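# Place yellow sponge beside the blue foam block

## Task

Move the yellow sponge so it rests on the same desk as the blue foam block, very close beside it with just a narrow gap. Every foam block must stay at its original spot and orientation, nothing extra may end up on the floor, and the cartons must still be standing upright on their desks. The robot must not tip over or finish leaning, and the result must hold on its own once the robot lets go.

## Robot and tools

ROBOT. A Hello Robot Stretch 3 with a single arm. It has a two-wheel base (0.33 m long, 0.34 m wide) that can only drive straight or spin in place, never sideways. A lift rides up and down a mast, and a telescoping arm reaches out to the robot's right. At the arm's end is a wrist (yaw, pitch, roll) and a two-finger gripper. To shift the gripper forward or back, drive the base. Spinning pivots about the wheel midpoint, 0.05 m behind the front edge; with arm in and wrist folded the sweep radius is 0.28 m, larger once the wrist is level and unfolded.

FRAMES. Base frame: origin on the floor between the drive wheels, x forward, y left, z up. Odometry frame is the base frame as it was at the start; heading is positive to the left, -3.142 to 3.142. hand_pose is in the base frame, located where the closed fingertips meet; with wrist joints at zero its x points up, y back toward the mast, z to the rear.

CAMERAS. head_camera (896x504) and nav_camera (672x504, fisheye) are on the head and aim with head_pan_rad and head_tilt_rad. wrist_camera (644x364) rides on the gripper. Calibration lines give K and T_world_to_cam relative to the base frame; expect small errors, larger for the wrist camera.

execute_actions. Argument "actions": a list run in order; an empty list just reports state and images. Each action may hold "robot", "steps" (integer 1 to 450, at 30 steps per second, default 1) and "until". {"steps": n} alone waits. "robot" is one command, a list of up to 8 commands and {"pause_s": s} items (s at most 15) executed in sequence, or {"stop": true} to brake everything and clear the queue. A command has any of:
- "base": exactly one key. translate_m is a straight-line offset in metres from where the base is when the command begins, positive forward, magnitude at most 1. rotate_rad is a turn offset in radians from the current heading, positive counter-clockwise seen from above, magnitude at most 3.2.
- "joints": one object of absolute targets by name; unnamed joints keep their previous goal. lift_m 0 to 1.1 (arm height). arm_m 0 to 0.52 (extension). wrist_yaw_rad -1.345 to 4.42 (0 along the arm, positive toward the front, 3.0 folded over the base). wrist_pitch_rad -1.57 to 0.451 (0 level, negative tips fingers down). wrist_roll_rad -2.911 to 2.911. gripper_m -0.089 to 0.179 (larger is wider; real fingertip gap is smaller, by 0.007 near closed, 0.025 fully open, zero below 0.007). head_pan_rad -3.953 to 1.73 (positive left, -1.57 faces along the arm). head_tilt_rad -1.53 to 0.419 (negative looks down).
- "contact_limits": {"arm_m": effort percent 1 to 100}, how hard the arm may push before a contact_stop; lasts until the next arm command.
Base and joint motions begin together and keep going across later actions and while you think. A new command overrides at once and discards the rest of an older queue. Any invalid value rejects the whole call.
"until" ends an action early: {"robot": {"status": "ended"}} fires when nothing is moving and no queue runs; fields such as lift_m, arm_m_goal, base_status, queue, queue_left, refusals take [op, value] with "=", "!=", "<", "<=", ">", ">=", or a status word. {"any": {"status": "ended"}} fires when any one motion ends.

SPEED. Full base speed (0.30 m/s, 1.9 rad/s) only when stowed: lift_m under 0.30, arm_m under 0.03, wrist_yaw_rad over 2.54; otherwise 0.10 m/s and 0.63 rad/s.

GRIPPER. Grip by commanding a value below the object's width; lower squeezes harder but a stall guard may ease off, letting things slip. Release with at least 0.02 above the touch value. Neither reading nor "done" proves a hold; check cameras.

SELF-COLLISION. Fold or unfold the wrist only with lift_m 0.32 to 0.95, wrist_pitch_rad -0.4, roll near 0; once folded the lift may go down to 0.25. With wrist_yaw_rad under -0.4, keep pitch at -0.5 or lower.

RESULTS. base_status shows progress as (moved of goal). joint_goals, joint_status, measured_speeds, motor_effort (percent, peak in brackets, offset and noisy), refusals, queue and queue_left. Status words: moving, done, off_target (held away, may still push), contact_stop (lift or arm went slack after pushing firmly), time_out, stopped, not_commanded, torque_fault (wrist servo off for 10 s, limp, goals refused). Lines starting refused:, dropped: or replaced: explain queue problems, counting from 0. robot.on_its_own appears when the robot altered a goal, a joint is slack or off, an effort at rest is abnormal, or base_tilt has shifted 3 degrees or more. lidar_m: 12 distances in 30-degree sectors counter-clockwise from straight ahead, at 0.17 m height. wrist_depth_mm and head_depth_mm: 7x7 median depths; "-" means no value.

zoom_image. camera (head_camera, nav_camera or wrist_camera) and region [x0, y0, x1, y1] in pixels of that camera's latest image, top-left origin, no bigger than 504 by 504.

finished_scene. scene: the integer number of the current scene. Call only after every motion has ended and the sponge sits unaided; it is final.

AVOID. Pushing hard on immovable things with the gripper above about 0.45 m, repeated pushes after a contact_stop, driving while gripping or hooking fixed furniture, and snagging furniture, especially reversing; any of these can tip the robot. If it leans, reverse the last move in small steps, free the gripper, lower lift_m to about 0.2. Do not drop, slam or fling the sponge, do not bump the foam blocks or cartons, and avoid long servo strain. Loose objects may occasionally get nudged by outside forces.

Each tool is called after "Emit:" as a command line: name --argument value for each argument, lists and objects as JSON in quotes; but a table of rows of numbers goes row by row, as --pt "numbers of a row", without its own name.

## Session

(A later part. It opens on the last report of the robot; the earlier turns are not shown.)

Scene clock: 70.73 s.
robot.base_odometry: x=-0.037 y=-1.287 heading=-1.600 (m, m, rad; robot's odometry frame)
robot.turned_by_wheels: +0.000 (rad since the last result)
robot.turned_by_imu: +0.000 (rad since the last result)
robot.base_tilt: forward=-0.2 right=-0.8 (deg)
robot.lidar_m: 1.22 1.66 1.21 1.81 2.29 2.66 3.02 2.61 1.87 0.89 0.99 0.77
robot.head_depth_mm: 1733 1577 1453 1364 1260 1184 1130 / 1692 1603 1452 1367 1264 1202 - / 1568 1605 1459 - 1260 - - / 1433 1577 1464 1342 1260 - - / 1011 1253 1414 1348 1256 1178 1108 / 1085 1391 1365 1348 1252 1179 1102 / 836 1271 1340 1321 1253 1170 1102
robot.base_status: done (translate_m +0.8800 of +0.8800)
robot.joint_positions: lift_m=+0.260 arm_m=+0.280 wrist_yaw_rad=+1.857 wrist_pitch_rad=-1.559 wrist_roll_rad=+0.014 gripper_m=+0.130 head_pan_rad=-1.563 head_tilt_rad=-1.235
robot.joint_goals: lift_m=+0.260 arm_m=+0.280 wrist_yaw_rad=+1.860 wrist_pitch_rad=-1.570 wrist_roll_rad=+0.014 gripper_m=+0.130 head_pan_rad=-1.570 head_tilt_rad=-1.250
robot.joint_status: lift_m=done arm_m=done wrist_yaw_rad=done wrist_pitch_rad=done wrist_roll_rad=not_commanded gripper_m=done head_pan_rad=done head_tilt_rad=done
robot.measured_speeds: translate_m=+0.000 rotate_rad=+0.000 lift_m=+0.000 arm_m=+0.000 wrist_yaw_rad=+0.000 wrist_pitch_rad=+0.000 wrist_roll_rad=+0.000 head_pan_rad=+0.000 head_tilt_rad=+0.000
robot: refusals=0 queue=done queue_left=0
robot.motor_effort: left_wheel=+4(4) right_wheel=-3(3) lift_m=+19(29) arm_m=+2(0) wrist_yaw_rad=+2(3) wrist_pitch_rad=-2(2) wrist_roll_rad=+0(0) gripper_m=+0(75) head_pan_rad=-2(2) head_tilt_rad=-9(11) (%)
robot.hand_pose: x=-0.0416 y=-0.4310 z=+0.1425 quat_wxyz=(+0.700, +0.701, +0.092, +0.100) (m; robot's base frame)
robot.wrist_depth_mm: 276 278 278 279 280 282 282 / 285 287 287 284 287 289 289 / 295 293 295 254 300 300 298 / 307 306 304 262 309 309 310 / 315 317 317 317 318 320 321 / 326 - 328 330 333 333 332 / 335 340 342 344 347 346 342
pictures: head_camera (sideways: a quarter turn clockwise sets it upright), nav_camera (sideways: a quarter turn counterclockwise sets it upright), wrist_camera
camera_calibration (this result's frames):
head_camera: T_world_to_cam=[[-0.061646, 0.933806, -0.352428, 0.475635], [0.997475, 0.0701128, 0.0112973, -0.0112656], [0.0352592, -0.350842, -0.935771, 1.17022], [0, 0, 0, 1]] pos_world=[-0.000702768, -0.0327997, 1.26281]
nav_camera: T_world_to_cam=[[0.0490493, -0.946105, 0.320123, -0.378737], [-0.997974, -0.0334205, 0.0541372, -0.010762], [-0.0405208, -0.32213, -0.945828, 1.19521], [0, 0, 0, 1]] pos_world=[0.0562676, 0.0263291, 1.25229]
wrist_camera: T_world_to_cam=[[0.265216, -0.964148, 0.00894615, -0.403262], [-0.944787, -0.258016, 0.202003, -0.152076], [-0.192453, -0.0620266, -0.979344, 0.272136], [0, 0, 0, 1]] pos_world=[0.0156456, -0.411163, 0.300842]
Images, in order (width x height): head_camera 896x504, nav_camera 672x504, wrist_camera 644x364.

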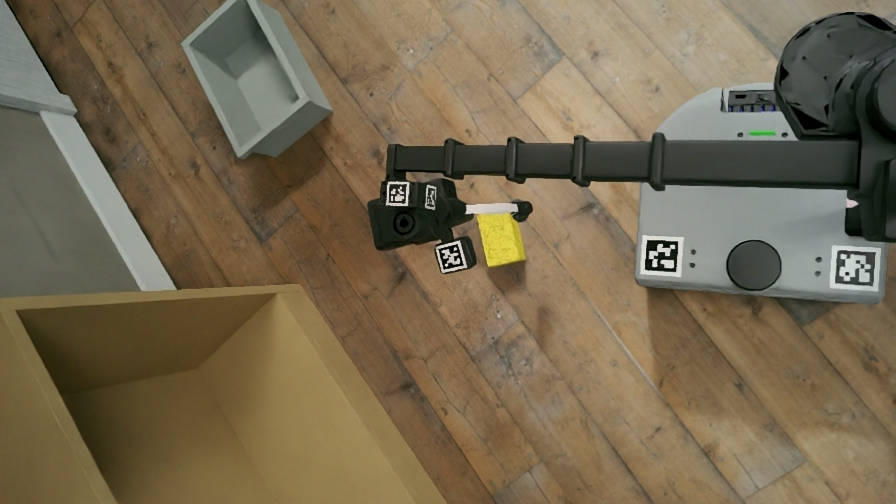

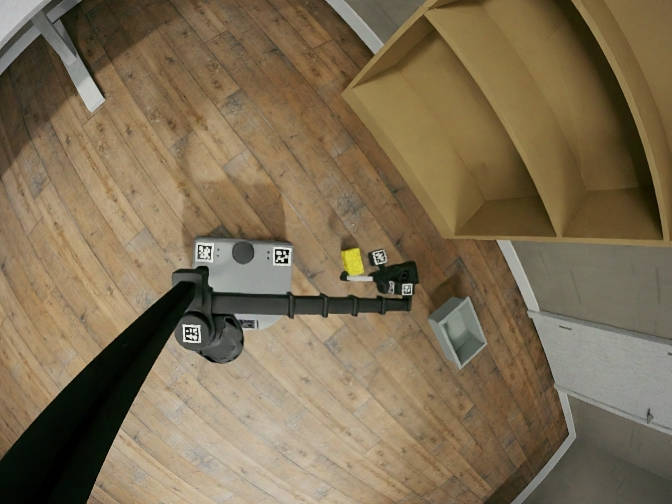

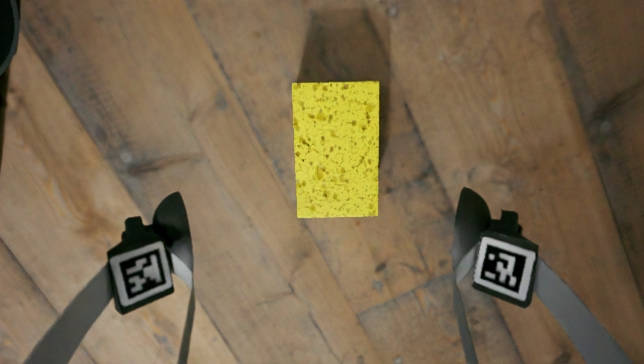

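Emit:
execute_actions --actions '[{"robot":{"base":{"translate_m":0.03},"joints":{"lift_m":0.147}},"steps":450,"until":{"robot":{"status":"ended"}}}]'

Scene clock: 78.60 s.
robot.base_odometry: x=-0.038 y=-1.317 heading=-1.600 (m, m, rad; robot's odometry frame)
robot.turned_by_wheels: +0.000 (rad since the last result)
robot.turned_by_imu: +0.000 (rad since the last result)
robot.base_tilt: forward=-0.2 right=-0.8 (deg)
robot.lidar_m: 1.20 1.64 1.20 1.81 2.31 2.31 3.05 2.65 1.84 0.88 0.97 0.75
robot.head_depth_mm: 1726 1610 1448 1369 1266 1180 1109 / 1684 1606 1442 1364 1257 1203 - / 1555 1600 1464 1389 1254 - - / 1375 1578 1444 1358 1261 - - / 1024 1312 1401 1349 1259 1182 1102 / 855 1367 1353 1359 1252 1170 1105 / 826 1248 1341 1314 1248 1173 1098
robot.base_status: done (translate_m +0.0300 of +0.0300)
robot.joint_positions: lift_m=+0.147 arm_m=+0.280 wrist_yaw_rad=+1.857 wrist_pitch_rad=-1.559 wrist_roll_rad=+0.014 gripper_m=+0.130 head_pan_rad=-1.563 head_tilt_rad=-1.235
robot.joint_goals: lift_m=+0.147 arm_m=+0.280 wrist_yaw_rad=+1.860 wrist_pitch_rad=-1.570 wrist_roll_rad=+0.014 gripper_m=+0.130 head_pan_rad=-1.570 head_tilt_rad=-1.250
robot.joint_status: lift_m=done arm_m=done wrist_yaw_rad=done wrist_pitch_rad=done wrist_roll_rad=not_commanded gripper_m=done head_pan_rad=done head_tilt_rad=done
robot.measured_speeds: translate_m=+0.000 rotate_rad=+0.000 lift_m=+0.000 arm_m=+0.000 wrist_yaw_rad=+0.000 wrist_pitch_rad=+0.000 wrist_roll_rad=+0.000 head_pan_rad=+0.000 head_tilt_rad=+0.000
robot: refusals=0 queue=done queue_left=0
robot.motor_effort: left_wheel=+4(9) right_wheel=-3(4) lift_m=+19(19) arm_m=+1(0) wrist_yaw_rad=+2(2) wrist_pitch_rad=-2(2) wrist_roll_rad=+0(0) gripper_m=+0(0) head_pan_rad=-3(2) head_tilt_rad=-9(10) (%)
robot.hand_pose: x=-0.0416 y=-0.4310 z=+0.0295 quat_wxyz=(+0.700, +0.701, +0.092, +0.100) (m; robot's base frame)
robot.wrist_depth_mm: 173 173 174 174 173 175 176 / 178 178 179 180 181 180 181 / 184 184 184 184 185 186 187 / 189 191 191 146 189 192 193 / 196 197 197 150 195 198 200 / 204 - 204 156 205 209 207 / 210 213 212 162 214 215 215
pictures: head_camera (sideways: a quarter turn clockwise sets it upright), nav_camera (sideways: a quarter turn counterclockwise sets it upright), wrist_camera
camera_calibration (this result's frames):
head_camera: T_world_to_cam=[[-0.0613295, 0.933828, -0.352426, 0.475631], [0.997499, 0.0697747, 0.0112974, -0.0112659], [0.0351403, -0.350852, -0.935771, 1.17022], [0, 0, 0, 1]] pos_world=[-0.000713884, -0.0327973, 1.26281]
nav_camera: T_world_to_cam=[[0.0487286, -0.946123, 0.320121, -0.378732], [-0.997985, -0.0330824, 0.0541372, -0.0107618], [-0.04063, -0.322114, -0.945829, 1.19521], [0, 0, 0, 1]] pos_world=[0.0562765, 0.0263122, 1.25229]
wrist_camera: T_world_to_cam=[[0.265313, -0.964121, 0.00894615, -0.402244], [-0.944761, -0.258111, 0.202003, -0.129293], [-0.192446, -0.0620461, -0.979344, 0.16147], [0, 0, 0, 1]] pos_world=[0.0156442, -0.411165, 0.187851]
Images, in order (width x height): head_camera 896x504, nav_camera 672x504, wrist_camera 644x364.

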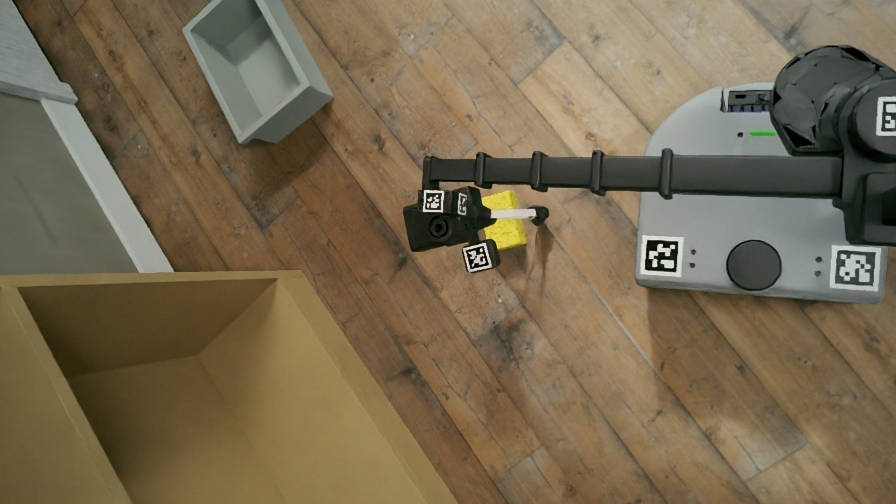

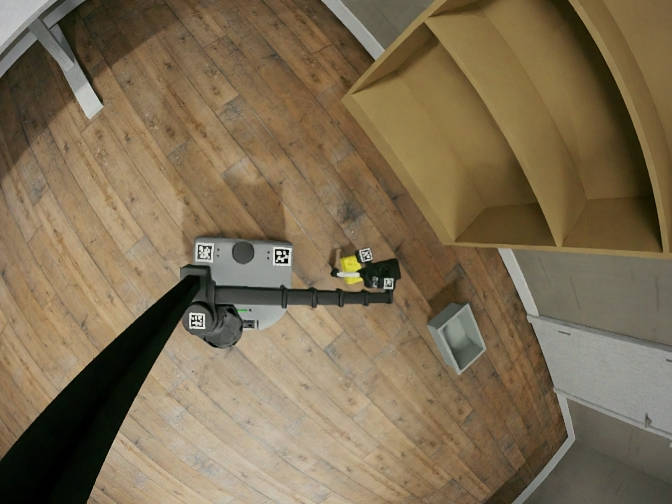

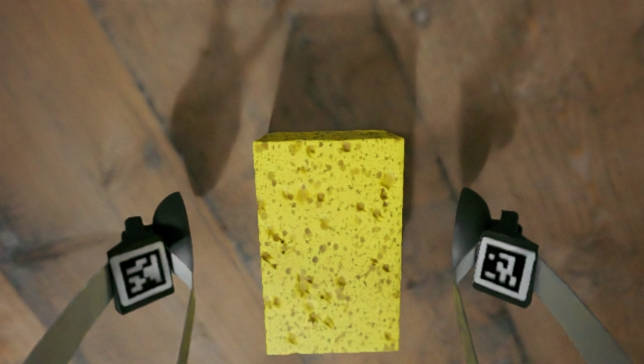

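Emit:
execute_actions --actions '[{"robot":[{"joints":{"lift_m":0.139,"gripper_m":0.09}},{"joints":{"gripper_m":0.02}},{"joints":{"lift_m":0.2}}],"steps":450,"until":{"robot":{"status":"ended"}}}]'

Scene clock: 86.80 s.
robot.base_odometry: x=-0.038 y=-1.317 heading=-1.600 (m, m, rad; robot's odometry frame)
robot.turned_by_wheels: +0.000 (rad since the last result)
robot.turned_by_imu: +0.000 (rad since the last result)
robot.base_tilt: forward=-0.2 right=-0.8 (deg)
robot.lidar_m: 1.20 1.64 1.19 1.81 2.31 2.31 3.04 2.64 1.83 0.89 0.97 0.74
robot.head_depth_mm: 1735 1599 1450 1360 1260 1184 1117 / 1684 1602 1431 1359 1268 1208 - / 1550 1595 1464 1364 1258 - - / 1380 1583 1459 1358 1257 - - / 1023 1311 1401 1356 1254 1180 1104 / 855 1372 1359 1343 1258 1177 1102 / 823 1244 1333 1329 1255 1179 1099
robot.base_status: done (translate_m +0.0300 of +0.0300)
robot.joint_positions: lift_m=+0.200 arm_m=+0.280 wrist_yaw_rad=+1.857 wrist_pitch_rad=-1.559 wrist_roll_rad=+0.014 gripper_m=+0.021 head_pan_rad=-1.563 head_tilt_rad=-1.235
robot.joint_goals: lift_m=+0.200 arm_m=+0.280 wrist_yaw_rad=+1.860 wrist_pitch_rad=-1.570 wrist_roll_rad=+0.014 gripper_m=+0.020 head_pan_rad=-1.570 head_tilt_rad=-1.250
robot.joint_status: lift_m=done arm_m=done wrist_yaw_rad=done wrist_pitch_rad=done wrist_roll_rad=not_commanded gripper_m=done head_pan_rad=done head_tilt_rad=done
robot.measured_speeds: translate_m=+0.000 rotate_rad=+0.000 lift_m=+0.000 arm_m=+0.000 wrist_yaw_rad=+0.000 wrist_pitch_rad=+0.000 wrist_roll_rad=+0.000 head_pan_rad=+0.000 head_tilt_rad=+0.000
robot: refusals=0 queue=done queue_left=0
robot.motor_effort: left_wheel=+4(4) right_wheel=-3(3) lift_m=+30(32) arm_m=+1(1) wrist_yaw_rad=+2(2) wrist_pitch_rad=-2(2) wrist_roll_rad=+0(0) gripper_m=-18(92) head_pan_rad=-2(2) head_tilt_rad=-10(10) (%)
robot.hand_pose: x=-0.0416 y=-0.4310 z=+0.0819 quat_wxyz=(+0.700, +0.701, +0.092, +0.100) (m; robot's base frame)
robot.wrist_depth_mm: 221 223 223 222 224 224 223 / 228 229 229 229 230 232 233 / 236 235 235 234 235 240 240 / 243 244 240 134 242 246 248 / 251 252 139 139 140 257 257 / 258 261 204 144 268 266 266 / 271 272 269 149 270 274 274
pictures: head_camera (sideways: a quarter turn clockwise sets it upright), nav_camera (sideways: a quarter turn counterclockwise sets it upright), wrist_camera
camera_calibration (this result's frames):
head_camera: T_world_to_cam=[[-0.0613294, 0.933828, -0.352427, 0.475631], [0.997499, 0.0697746, 0.0112974, -0.0112659], [0.0351402, -0.350852, -0.935771, 1.17022], [0, 0, 0, 1]] pos_world=[-0.000713888, -0.0327973, 1.26281]
nav_camera: T_world_to_cam=[[0.0487285, -0.946123, 0.320121, -0.378732], [-0.997985, -0.0330823, 0.0541372, -0.0107618], [-0.04063, -0.322114, -0.945829, 1.19521], [0, 0, 0, 1]] pos_world=[0.0562765, 0.0263122, 1.25229]
wrist_camera: T_world_to_cam=[[0.265315, -0.96412, 0.00894615, -0.402714], [-0.94476, -0.258113, 0.202003, -0.139879], [-0.192446, -0.0620465, -0.979344, 0.212785], [0, 0, 0, 1]] pos_world=[0.0156442, -0.411167, 0.240249]
Images, in order (width x height): head_camera 896x504, nav_camera 672x504, wrist_camera 644x364.

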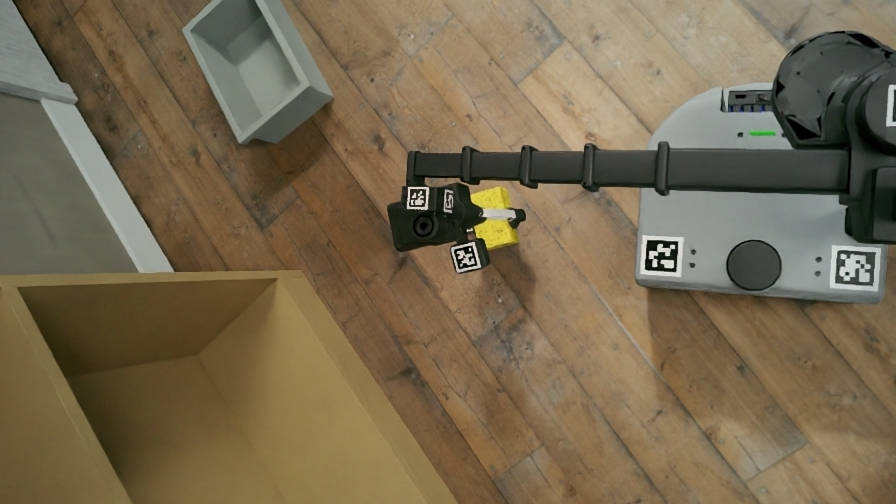

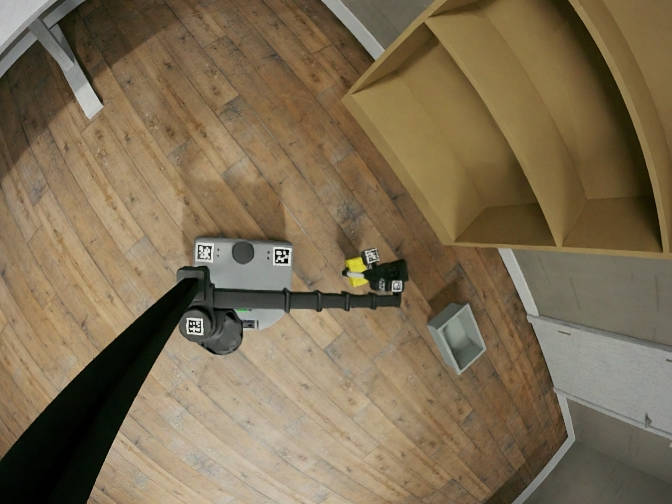

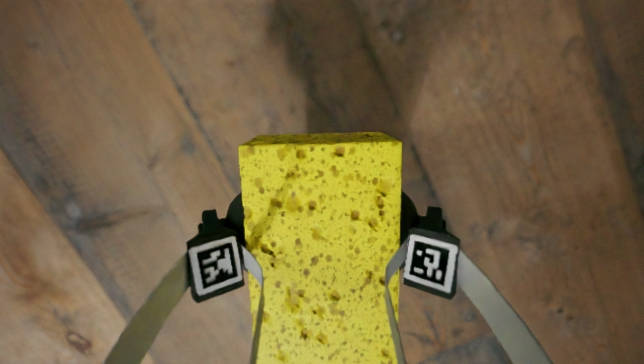

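Emit:
execute_actions --actions '[{"robot":{"joints":{"lift_m":0.29,"wrist_pitch_rad":-0.4,"head_pan_rad":-0.3,"head_tilt_rad":-0.4,"arm_m":0.15}},"steps":450,"until":{"robot":{"wrist_pitch_rad":[">",-0.6],"lift_m":[">",0.26]}}},{"robot":{"joints":{"wrist_yaw_rad":2.65,"arm_m":0.0}},"steps":450,"until":{"robot":{"status":"ended"}}},{"robot":{"base":{"rotate_rad":1.98}},"steps":450,"until":{"robot":{"status":"ended"}}}]'

Scene clock: 118.60 s.
robot.base_odometry: x=-0.038 y=-1.317 heading=+0.380 (m, m, rad; robot's odometry frame)
robot.turned_by_wheels: +1.980 (rad since the last result)
robot.turned_by_imu: +1.946 (rad since the last result)
robot.base_tilt: forward=-0.2 right=-0.9 (deg)
robot.lidar_m: 2.78 2.31 2.68 2.62 2.29 0.89 0.93 0.75 1.12 1.65 1.20 1.81
robot.head_depth_mm: 1772 1831 1892 1240 1168 1881 1485 / 1933 2009 2111 1354 1313 1883 1492 / 2183 2250 2343 1467 2179 1854 1495 / 2443 2595 2708 1768 2334 1842 1485 / 2663 2795 3019 3106 2434 1826 1475 / 2525 2721 2833 2994 2431 1823 1470 / 2390 2534 2688 2820 2404 1799 1447
robot.base_status: done (rotate_rad +1.9798 of +1.9800)
robot.joint_positions: lift_m=+0.290 arm_m=+0.002 wrist_yaw_rad=+2.648 wrist_pitch_rad=-0.420 wrist_roll_rad=+0.014 gripper_m=+0.021 head_pan_rad=-0.307 head_tilt_rad=-0.408
robot.joint_goals: lift_m=+0.290 arm_m=+0.000 wrist_yaw_rad=+2.650 wrist_pitch_rad=-0.400 wrist_roll_rad=+0.014 gripper_m=+0.020 head_pan_rad=-0.300 head_tilt_rad=-0.400
robot.joint_status: lift_m=done arm_m=done wrist_yaw_rad=done wrist_pitch_rad=done wrist_roll_rad=not_commanded gripper_m=done head_pan_rad=done head_tilt_rad=done
robot.measured_speeds: translate_m=+0.000 rotate_rad=+0.000 lift_m=+0.000 arm_m=+0.000 wrist_yaw_rad=+0.000 wrist_pitch_rad=+0.000 wrist_roll_rad=+0.000 head_pan_rad=+0.000 head_tilt_rad=+0.000
robot: refusals=0 queue=done queue_left=0
robot.motor_effort: left_wheel=-3(9) right_wheel=+3(11) lift_m=+30(30) arm_m=-3(2) wrist_yaw_rad=+2(4) wrist_pitch_rad=+12(11) wrist_roll_rad=+0(0) gripper_m=-18(19) head_pan_rad=+2(34) head_tilt_rad=+5(60) (%)
robot.hand_pose: x=+0.0850 y=+0.0503 z=+0.3019 quat_wxyz=(+0.312, +0.711, -0.028, +0.630) (m; robot's base frame)
robot.wrist_depth_mm: - - - - - - - / - - - - - - - / 845 853 864 875 844 820 836 / 691 697 643 134 628 672 668 / 587 574 139 138 140 572 573 / - 503 145 144 463 494 495 / - - - 149 424 437 435
pictures: head_camera (sideways: a quarter turn clockwise sets it upright), nav_camera (sideways: a quarter turn counterclockwise sets it upright), wrist_camera
camera_calibration (this result's frames):
head_camera: T_world_to_cam=[[-0.37228, 0.0609273, -0.926118, 1.22514], [0.253292, 0.966634, -0.0382255, 0.0577625], [0.892889, -0.248809, -0.375291, 0.436052], [0, 0, 0, 1]] pos_world=[0.0521192, -0.0219859, 1.30048]
nav_camera: T_world_to_cam=[[0.398984, -0.0827028, 0.913221, -1.15372], [-0.322945, -0.944787, 0.0555322, -0.0167583], [0.858207, -0.317076, -0.403663, 0.484662], [0, 0, 0, 1]] pos_world=[0.0389648, 0.0424255, 1.25017]
wrist_camera: T_world_to_cam=[[0.873347, -0.486945, -0.0121817, -0.0435603], [-0.297443, -0.513331, -0.804996, 0.321374], [0.385736, 0.706665, -0.593155, 0.278105], [0, 0, 0, 1]] pos_world=[0.0263587, -0.0527666, 0.423134]
Images, in order (width x height): head_camera 896x504, nav_camera 672x504, wrist_camera 644x364.

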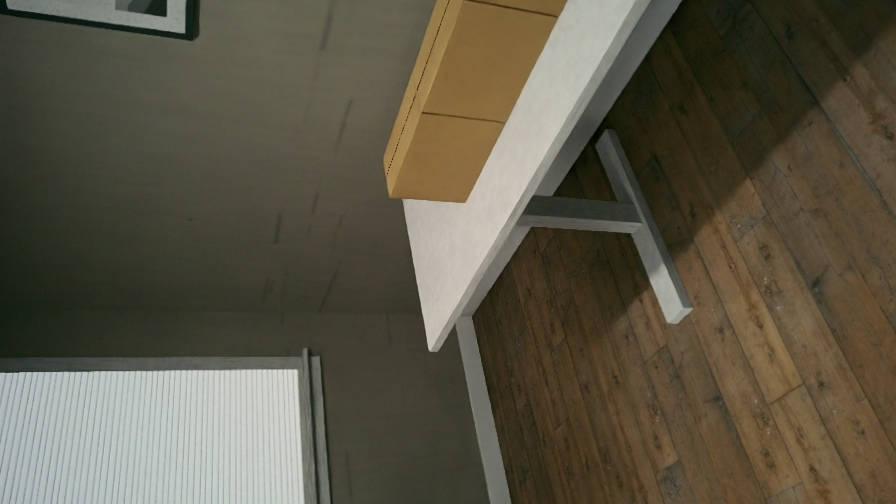

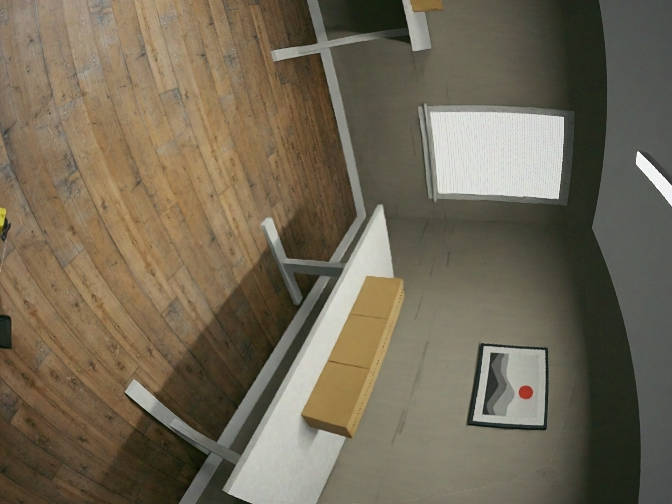

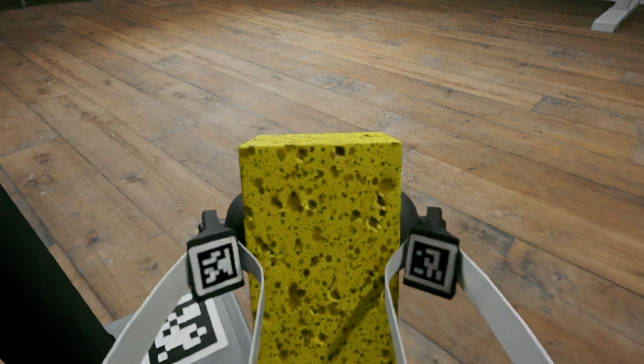

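Emit:
execute_actions --actions '[{"robot":{"joints":{"head_pan_rad":1.73,"head_tilt_rad":-0.3},"base":{"translate_m":1.0}},"steps":450,"until":{"robot":{"translate_m":[">",0.7]}}},{"robot":{"base":{"translate_m":1.0}},"steps":450,"until":{"robot":{"translate_m":[">",0.7]}}},{"robot":{"base":{"translate_m":1.0}},"steps":450,"until":{"robot":{"status":"ended"}}}]'

Scene clock: 135.23 s.
robot.base_odometry: x=+2.194 y=-0.425 heading=+0.380 (m, m, rad; robot's odometry frame)
robot.turned_by_wheels: +0.000 (rad since the last result)
robot.turned_by_imu: +0.007 (rad since the last result)
robot.base_tilt: forward=-0.2 right=-0.8 (deg)
robot.lidar_m: 0.50 0.49 0.55 0.87 0.86 3.82 3.06 0.92 0.94 0.86 0.86 0.60
robot.head_depth_mm: 1002 1001 998 995 917 994 985 / 1280 1276 1275 1201 950 1265 1262 / 1782 1764 1770 1402 937 1741 1569 / 2863 2828 2839 1391 920 2091 1631 / 3367 3472 3730 1359 855 937 988 / 3388 3508 3633 1205 848 2063 1608 / 3266 3454 3566 957 840 2074 -
robot.base_status: done (translate_m +1.0000 of +1.0000)
robot.joint_positions: lift_m=+0.290 arm_m=+0.002 wrist_yaw_rad=+2.648 wrist_pitch_rad=-0.420 wrist_roll_rad=+0.014 gripper_m=+0.021 head_pan_rad=+1.715 head_tilt_rad=-0.310
robot.joint_goals: lift_m=+0.290 arm_m=+0.000 wrist_yaw_rad=+2.650 wrist_pitch_rad=-0.400 wrist_roll_rad=+0.014 gripper_m=+0.020 head_pan_rad=+1.730 head_tilt_rad=-0.300
robot.joint_status: lift_m=done arm_m=done wrist_yaw_rad=done wrist_pitch_rad=done wrist_roll_rad=not_commanded gripper_m=done head_pan_rad=done head_tilt_rad=done
robot.measured_speeds: translate_m=+0.000 rotate_rad=+0.000 lift_m=+0.000 arm_m=+0.000 wrist_yaw_rad=+0.000 wrist_pitch_rad=+0.000 wrist_roll_rad=+0.000 head_pan_rad=+0.000 head_tilt_rad=+0.000
robot: refusals=0 queue=done queue_left=0
robot.motor_effort: left_wheel=-3(8) right_wheel=+3(10) lift_m=+30(30) arm_m=-3(2) wrist_yaw_rad=+1(2) wrist_pitch_rad=+11(12) wrist_roll_rad=+0(0) gripper_m=-18(18) head_pan_rad=+3(33) head_tilt_rad=+7(22) (%)
robot.hand_pose: x=+0.0849 y=+0.0504 z=+0.3020 quat_wxyz=(+0.312, +0.711, -0.028, +0.630) (m; robot's base frame)
robot.wrist_depth_mm: - - 791 600 501 424 367 / - - 877 690 538 443 393 / 782 842 843 655 573 483 410 / 693 689 633 134 561 513 440 / 587 568 139 138 140 538 454 / - 495 145 144 471 497 475 / - - - 149 422 434 432
pictures: head_camera (sideways: a quarter turn clockwise sets it upright), nav_camera (sideways: a quarter turn counterclockwise sets it upright), wrist_camera
camera_calibration (this result's frames):
head_camera: T_world_to_cam=[[0.0942764, -0.269894, -0.958264, 1.26426], [-0.98085, -0.189959, -0.0429967, 0.0715075], [-0.170426, 0.943966, -0.282635, 0.321951], [0, 0, 0, 1]] pos_world=[0.00581674, 0.0508903, 1.30557]
nav_camera: T_world_to_cam=[[-0.0864963, 0.304522, 0.94857, -1.1969], [0.991781, 0.116423, 0.0530609, -0.0215677], [-0.0942775, 0.945363, -0.31209, 0.371299], [0, 0, 0, 1]] pos_world=[-0.0471319, 0.0159816, 1.25237]
wrist_camera: T_world_to_cam=[[0.87348, -0.486708, -0.0121886, -0.0435195], [-0.297126, -0.513076, -0.805276, 0.321541], [0.38568, 0.707014, -0.592775, 0.277994], [0, 0, 0, 1]] pos_world=[0.0263347, -0.0527517, 0.423187]
Images, in order (width x height): head_camera 896x504, nav_camera 672x504, wrist_camera 644x364.

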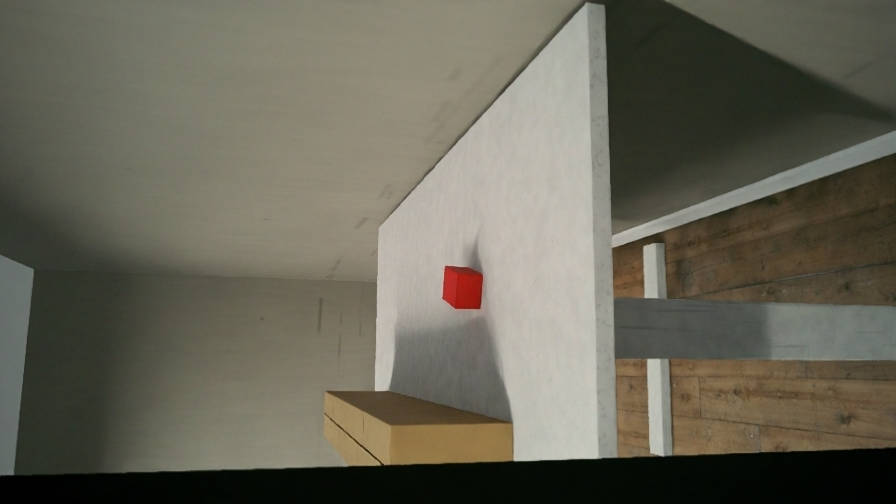

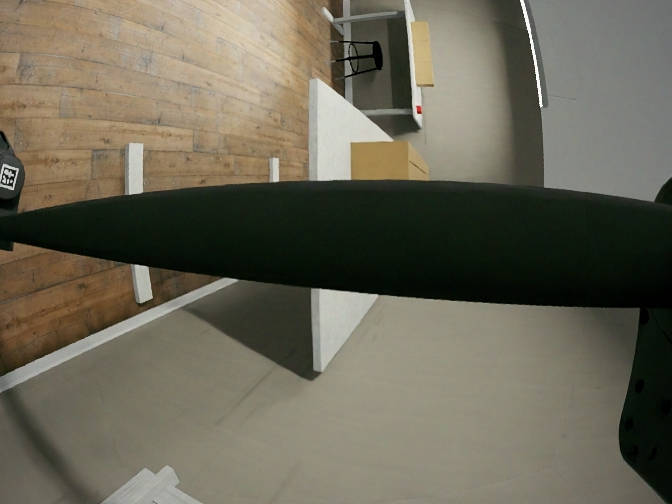

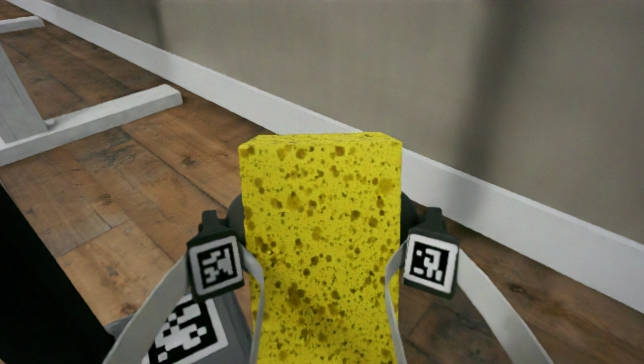

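Emit:
execute_actions --actions '[{"robot":[{"joints":{"head_pan_rad":-1.35,"head_tilt_rad":-0.45},"base":{"rotate_rad":-1.35}},{"base":{"translate_m":0.35}}],"steps":450,"until":{"robot":{"status":"ended"}}}]'

Scene clock: 143.47 s.
robot.base_odometry: x=+2.392 y=-0.714 heading=-0.970 (m, m, rad; robot's odometry frame)
robot.turned_by_wheels: -1.350 (rad since the last result)
robot.turned_by_imu: -1.327 (rad since the last result)
robot.base_tilt: forward=-0.2 right=-0.8 (deg)
robot.lidar_m: 0.51 0.52 0.57 0.53 0.54 0.68 1.22 3.94 3.41 0.80 0.81 0.55
robot.head_depth_mm: 2688 2852 3020 1667 1067 867 1457 / 2718 2886 2990 1108 1058 866 1446 / 2739 2897 3096 1523 1049 891 1430 / 2673 2878 2987 1500 1040 884 1089 / 1734 1842 1969 1480 1025 1598 1431 / 1210 1335 1394 1387 1018 1475 1417 / 963 1046 1090 1140 1058 1173 1287
robot.base_status: done (translate_m +0.3500 of +0.3500)
robot.joint_positions: lift_m=+0.290 arm_m=+0.002 wrist_yaw_rad=+2.648 wrist_pitch_rad=-0.419 wrist_roll_rad=+0.014 gripper_m=+0.021 head_pan_rad=-1.343 head_tilt_rad=-0.445
robot.joint_goals: lift_m=+0.290 arm_m=+0.000 wrist_yaw_rad=+2.650 wrist_pitch_rad=-0.400 wrist_roll_rad=+0.014 gripper_m=+0.020 head_pan_rad=-1.350 head_tilt_rad=-0.450
robot.joint_status: lift_m=done arm_m=done wrist_yaw_rad=done wrist_pitch_rad=done wrist_roll_rad=not_commanded gripper_m=done head_pan_rad=done head_tilt_rad=done
robot.measured_speeds: translate_m=+0.000 rotate_rad=+0.000 lift_m=+0.000 arm_m=+0.000 wrist_yaw_rad=+0.000 wrist_pitch_rad=+0.000 wrist_roll_rad=+0.000 head_pan_rad=+0.000 head_tilt_rad=+0.000
robot: refusals=0 queue=done queue_left=0
robot.motor_effort: left_wheel=+4(14) right_wheel=-3(8) lift_m=+30(30) arm_m=-3(2) wrist_yaw_rad=+1(1) wrist_pitch_rad=+11(11) wrist_roll_rad=+0(0) gripper_m=-19(18) head_pan_rad=-2(32) head_tilt_rad=-4(23) (%)
robot.hand_pose: x=+0.0849 y=+0.0504 z=+0.3021 quat_wxyz=(+0.312, +0.711, -0.028, +0.630) (m; robot's base frame)
robot.wrist_depth_mm: 454 499 566 656 591 471 392 / 476 533 619 727 627 492 411 / 502 580 626 721 639 513 421 / 528 598 642 134 616 542 444 / 562 582 140 139 140 545 459 / - 497 145 143 465 499 468 / - - - 149 426 433 435
pictures: head_camera (sideways: a quarter turn clockwise sets it upright), nav_camera (sideways: a quarter turn counterclockwise sets it upright), wrist_camera
camera_calibration (this result's frames):
head_camera: T_world_to_cam=[[-0.145025, 0.384508, -0.911659, 1.20488], [0.960437, 0.276116, -0.0363281, 0.0509768], [0.237755, -0.88086, -0.40934, 0.484356], [0, 0, 0, 1]] pos_world=[0.0106204, -0.0507135, 1.29856]
nav_camera: T_world_to_cam=[[0.139788, -0.418094, 0.897584, -1.13174], [-0.976987, -0.205729, 0.0563262, -0.0137996], [0.161109, -0.884801, -0.437231, 0.532595], [0, 0, 0, 1]] pos_world=[0.0589162, -0.00477221, 1.24948]
wrist_camera: T_world_to_cam=[[0.873511, -0.486651, -0.0121926, -0.0435038], [-0.297065, -0.513037, -0.805323, 0.321575], [0.385656, 0.707081, -0.592711, 0.277969], [0, 0, 0, 1]] pos_world=[0.026329, -0.0527379, 0.423196]
Images, in order (width x height): head_camera 896x504, nav_camera 672x504, wrist_camera 644x364.

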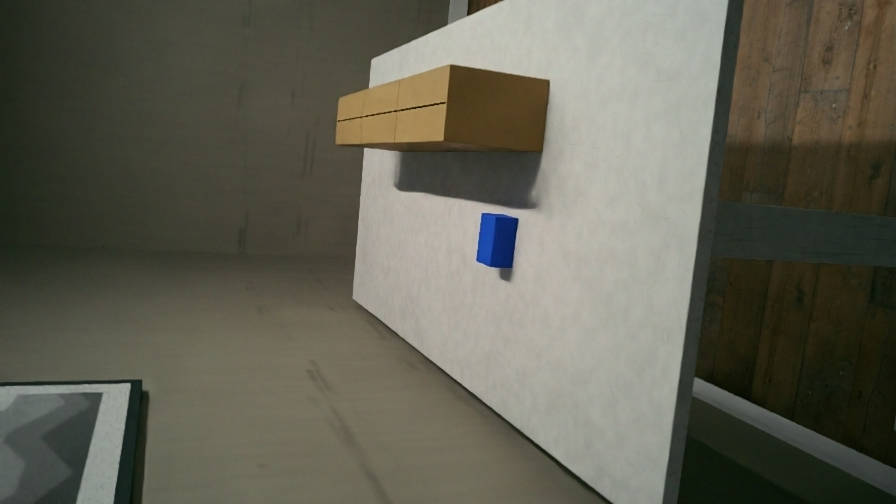

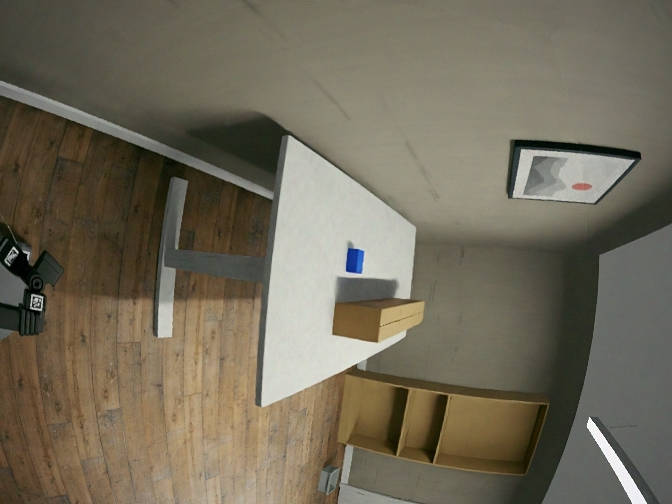

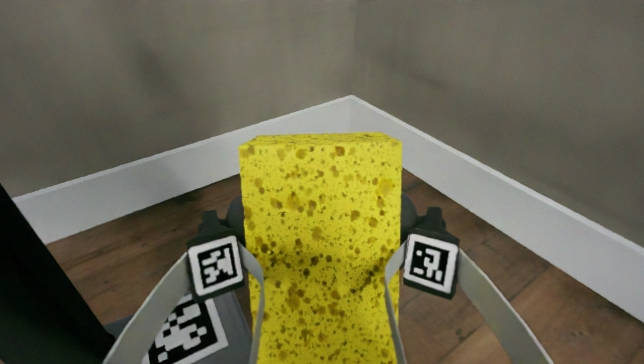

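Emit:
execute_actions --actions '[{"robot":[{"joints":{"head_pan_rad":-0.4,"head_tilt_rad":-0.9},"base":{"rotate_rad":-1.11}},{"base":{"translate_m":0.47}}],"steps":450,"until":{"robot":{"status":"ended"}}}]'

Scene clock: 168.07 s.
robot.base_odometry: x=+2.163 y=-1.124 heading=-2.080 (m, m, rad; robot's odometry frame)
robot.turned_by_wheels: -1.110 (rad since the last result)
robot.turned_by_imu: -1.090 (rad since the last result)
robot.base_tilt: forward=-0.2 right=-0.8 (deg)
robot.lidar_m: 0.59 0.38 0.34 0.35 0.43 0.84 0.98 1.20 1.47 3.93 3.04 0.37
robot.head_depth_mm: 2411 778 722 758 646 578 1142 / 1035 836 827 753 646 575 1124 / 1441 1125 905 752 642 574 1122 / 1508 1114 847 748 641 572 1124 / 1468 1113 892 745 640 570 1120 / 1411 1113 887 741 636 569 1122 / 1109 1069 882 738 637 566 1090
robot.base_status: done (translate_m +0.4700 of +0.4700)
robot.joint_positions: lift_m=+0.290 arm_m=+0.002 wrist_yaw_rad=+2.648 wrist_pitch_rad=-0.419 wrist_roll_rad=+0.014 gripper_m=+0.021 head_pan_rad=-0.407 head_tilt_rad=-0.890
robot.joint_goals: lift_m=+0.290 arm_m=+0.000 wrist_yaw_rad=+2.650 wrist_pitch_rad=-0.400 wrist_roll_rad=+0.014 gripper_m=+0.020 head_pan_rad=-0.400 head_tilt_rad=-0.900
robot.joint_status: lift_m=done arm_m=done wrist_yaw_rad=done wrist_pitch_rad=done wrist_roll_rad=not_commanded gripper_m=done head_pan_rad=done head_tilt_rad=done
robot.measured_speeds: translate_m=+0.000 rotate_rad=+0.000 lift_m=+0.000 arm_m=+0.000 wrist_yaw_rad=+0.000 wrist_pitch_rad=+0.000 wrist_roll_rad=+0.000 head_pan_rad=+0.000 head_tilt_rad=+0.000
robot: refusals=0 queue=done queue_left=0
robot.motor_effort: left_wheel=+4(13) right_wheel=-3(9) lift_m=+30(30) arm_m=-2(2) wrist_yaw_rad=+2(1) wrist_pitch_rad=+11(12) wrist_roll_rad=+0(0) gripper_m=-19(18) head_pan_rad=+3(34) head_tilt_rad=-7(44) (%)
robot.hand_pose: x=+0.0849 y=+0.0504 z=+0.3021 quat_wxyz=(+0.312, +0.711, -0.028, +0.630) (m; robot's base frame)
robot.wrist_depth_mm: 329 339 349 361 370 387 407 / 354 373 380 393 413 431 444 / 383 407 411 423 444 477 496 / 427 443 443 134 493 530 552 / 468 479 139 139 140 551 567 / - 501 145 144 461 468 483 / - - - 150 423 423 402
pictures: head_camera (sideways: a quarter turn clockwise sets it upright), nav_camera (sideways: a quarter turn counterclockwise sets it upright), wrist_camera
camera_calibration (this result's frames):
head_camera: T_world_to_cam=[[-0.719388, 0.250742, -0.647773, 0.86438], [0.337501, 0.941267, -0.010465, 0.0210921], [0.607103, -0.226152, -0.761761, 0.940573], [0, 0, 0, 1]] pos_world=[0.0436806, -0.0238767, 1.27664]
nav_camera: T_world_to_cam=[[0.734949, -0.271266, 0.621502, -0.775496], [-0.389632, -0.919039, 0.0596226, -0.0216399], [0.555011, -0.285976, -0.781141, 0.977566], [0, 0, 0, 1]] pos_world=[0.0189587, 0.0493073, 1.24688]
wrist_camera: T_world_to_cam=[[0.873529, -0.486619, -0.0121953, -0.0434977], [-0.297033, -0.513021, -0.805345, 0.321588], [0.38564, 0.707115, -0.592681, 0.277962], [0, 0, 0, 1]] pos_world=[0.0263257, -0.0527365, 0.423201]
Images, in order (width x height): head_camera 896x504, nav_camera 672x504, wrist_camera 644x364.

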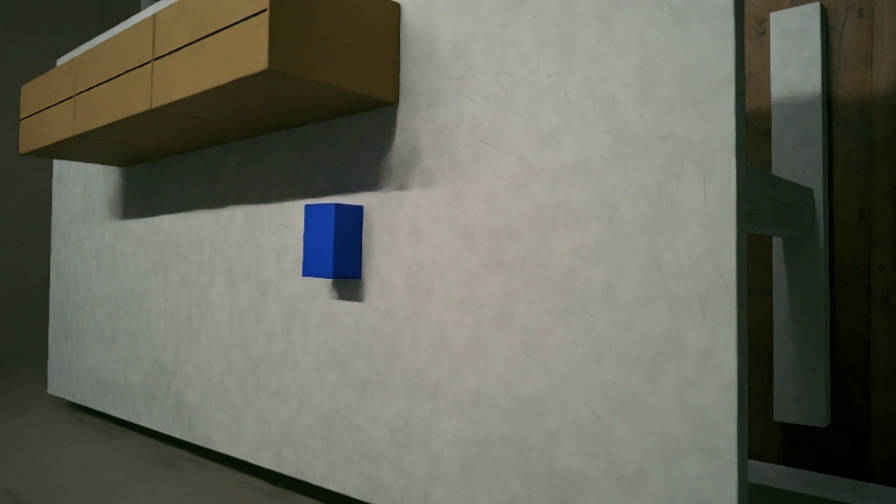

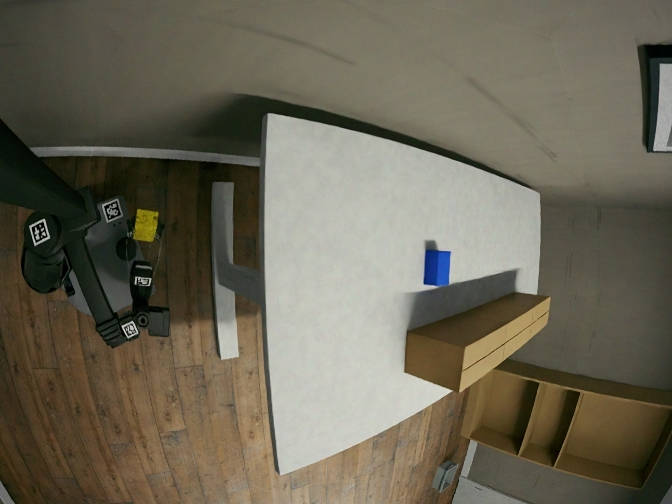

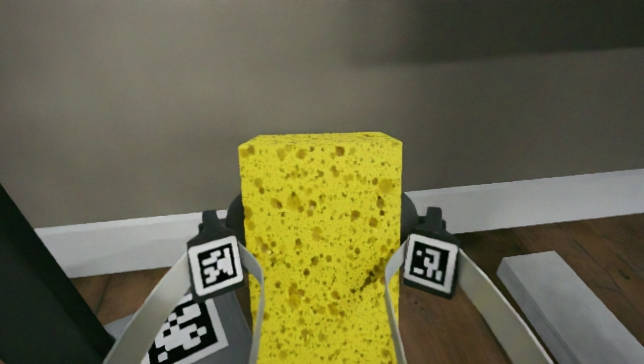

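Emit:
execute_actions --actions '[{"robot":{"joints":{"lift_m":0.92,"head_pan_rad":-1.5,"head_tilt_rad":-0.8}},"steps":450,"until":{"robot":{"lift_m":[">",0.45]}}},{"robot":{"joints":{"wrist_pitch_rad":-1.57}},"steps":450,"until":{"robot":{"lift_m":[">",0.8]}}},{"robot":{"base":{"translate_m":0.06}},"steps":450,"until":{"robot":{"lift_m":[">",0.9],"base_status":"done"}}},{"robot":{"base":{"rotate_rad":1.17},"joints":{"wrist_yaw_rad":0.0}},"steps":450,"until":{"robot":{"rotate_rad":[">",0.9]}}},{"robot":{"joints":{"arm_m":0.4}},"steps":450,"until":{"robot":{"status":"ended"}}}]'

Scene clock: 188.90 s.
robot.base_odometry: x=+2.134 y=-1.177 heading=-0.910 (m, m, rad; robot's odometry frame)
robot.turned_by_wheels: +1.170 (rad since the last result)
robot.turned_by_imu: +1.152 (rad since the last result)
robot.base_tilt: forward=-0.2 right=-0.8 (deg)
robot.lidar_m: 0.32 0.33 0.44 1.03 1.06 1.41 2.71 4.07 0.32 0.32 0.48 0.34
robot.head_depth_mm: 2316 - 822 773 695 594 519 / 2362 - 1000 826 690 592 517 / 2389 1370 1061 668 668 590 516 / 2362 1358 1024 820 686 589 515 / 1660 1349 1017 815 684 584 513 / 1070 1130 1051 811 679 583 510 / 794 826 858 855 677 582 519
robot.base_status: done (rotate_rad +1.1698 of +1.1700)
robot.joint_positions: lift_m=+0.920 arm_m=+0.400 wrist_yaw_rad=+0.000 wrist_pitch_rad=-1.560 wrist_roll_rad=+0.014 gripper_m=+0.021 head_pan_rad=-1.493 head_tilt_rad=-0.804
robot.joint_goals: lift_m=+0.920 arm_m=+0.400 wrist_yaw_rad=+0.000 wrist_pitch_rad=-1.570 wrist_roll_rad=+0.014 gripper_m=+0.020 head_pan_rad=-1.500 head_tilt_rad=-0.800
robot.joint_status: lift_m=done arm_m=done wrist_yaw_rad=done wrist_pitch_rad=done wrist_roll_rad=not_commanded gripper_m=done head_pan_rad=done head_tilt_rad=done
robot.measured_speeds: translate_m=+0.000 rotate_rad=+0.000 lift_m=+0.000 arm_m=+0.000 wrist_yaw_rad=+0.000 wrist_pitch_rad=+0.000 wrist_roll_rad=+0.000 head_pan_rad=+0.000 head_tilt_rad=+0.000
robot: refusals=0 queue=done queue_left=0
robot.motor_effort: left_wheel=-3(9) right_wheel=+4(6) lift_m=+30(31) arm_m=+1(1) wrist_yaw_rad=+0(3) wrist_pitch_rad=-2(11) wrist_roll_rad=+0(0) gripper_m=-18(18) head_pan_rad=-2(31) head_tilt_rad=+3(19) (%)
robot.hand_pose: x=-0.0216 y=-0.5235 z=+0.8019 quat_wxyz=(+0.499, +0.494, -0.506, -0.501) (m; robot's base frame)
robot.wrist_depth_mm: 220 221 223 221 222 222 209 / 227 227 229 230 230 232 229 / 233 234 235 233 237 238 239 / 242 242 242 135 242 247 247 / 249 251 140 139 140 256 258 / 259 261 204 144 267 266 268 / 270 269 267 149 269 276 276
pictures: head_camera (sideways: a quarter turn clockwise sets it upright), nav_camera (sideways: a quarter turn counterclockwise sets it upright), wrist_camera
camera_calibration (this result's frames):
head_camera: T_world_to_cam=[[-0.108545, 0.694906, -0.710861, 0.942864], [0.990236, 0.1385, -0.0158123, 0.0240735], [0.0874665, -0.705637, -0.703154, 0.867525], [0, 0, 0, 1]] pos_world=[0.00262527, -0.0463782, 1.28063]
nav_camera: T_world_to_cam=[[0.0977967, -0.720409, 0.68662, -0.856459], [-0.995152, -0.078001, 0.059902, -0.0183168], [0.0104031, -0.689149, -0.724545, 0.907291], [0, 0, 0, 1]] pos_world=[0.0560922, 0.0068297, 1.24653]
wrist_camera: T_world_to_cam=[[-0.999801, 0.0178372, 0.00895053, -0.0169935], [0.0192793, 0.979144, 0.202249, 0.378041], [-0.00515631, 0.202382, -0.979293, 1.05847], [0, 0, 0, 1]] pos_world=[-0.0188207, -0.584067, 0.960242]
Images, in order (width x height): head_camera 896x504, nav_camera 672x504, wrist_camera 644x364.

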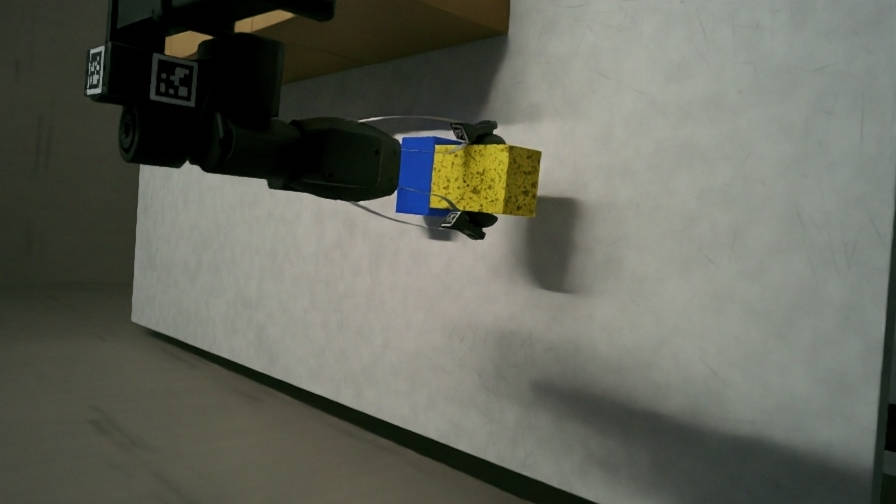

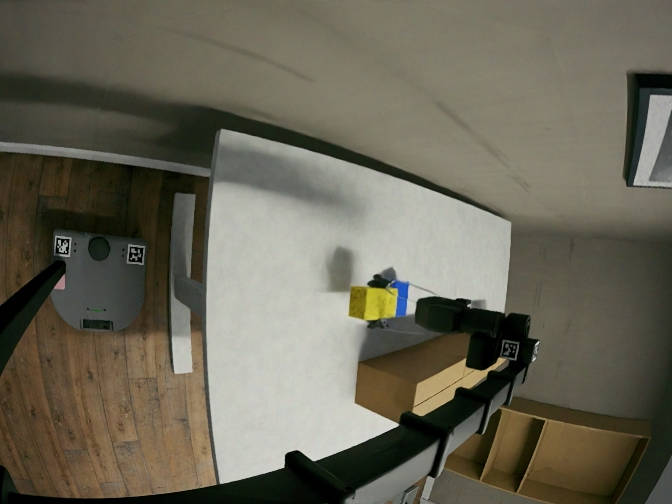

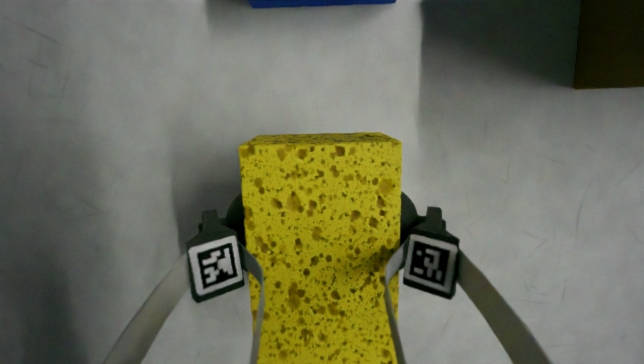

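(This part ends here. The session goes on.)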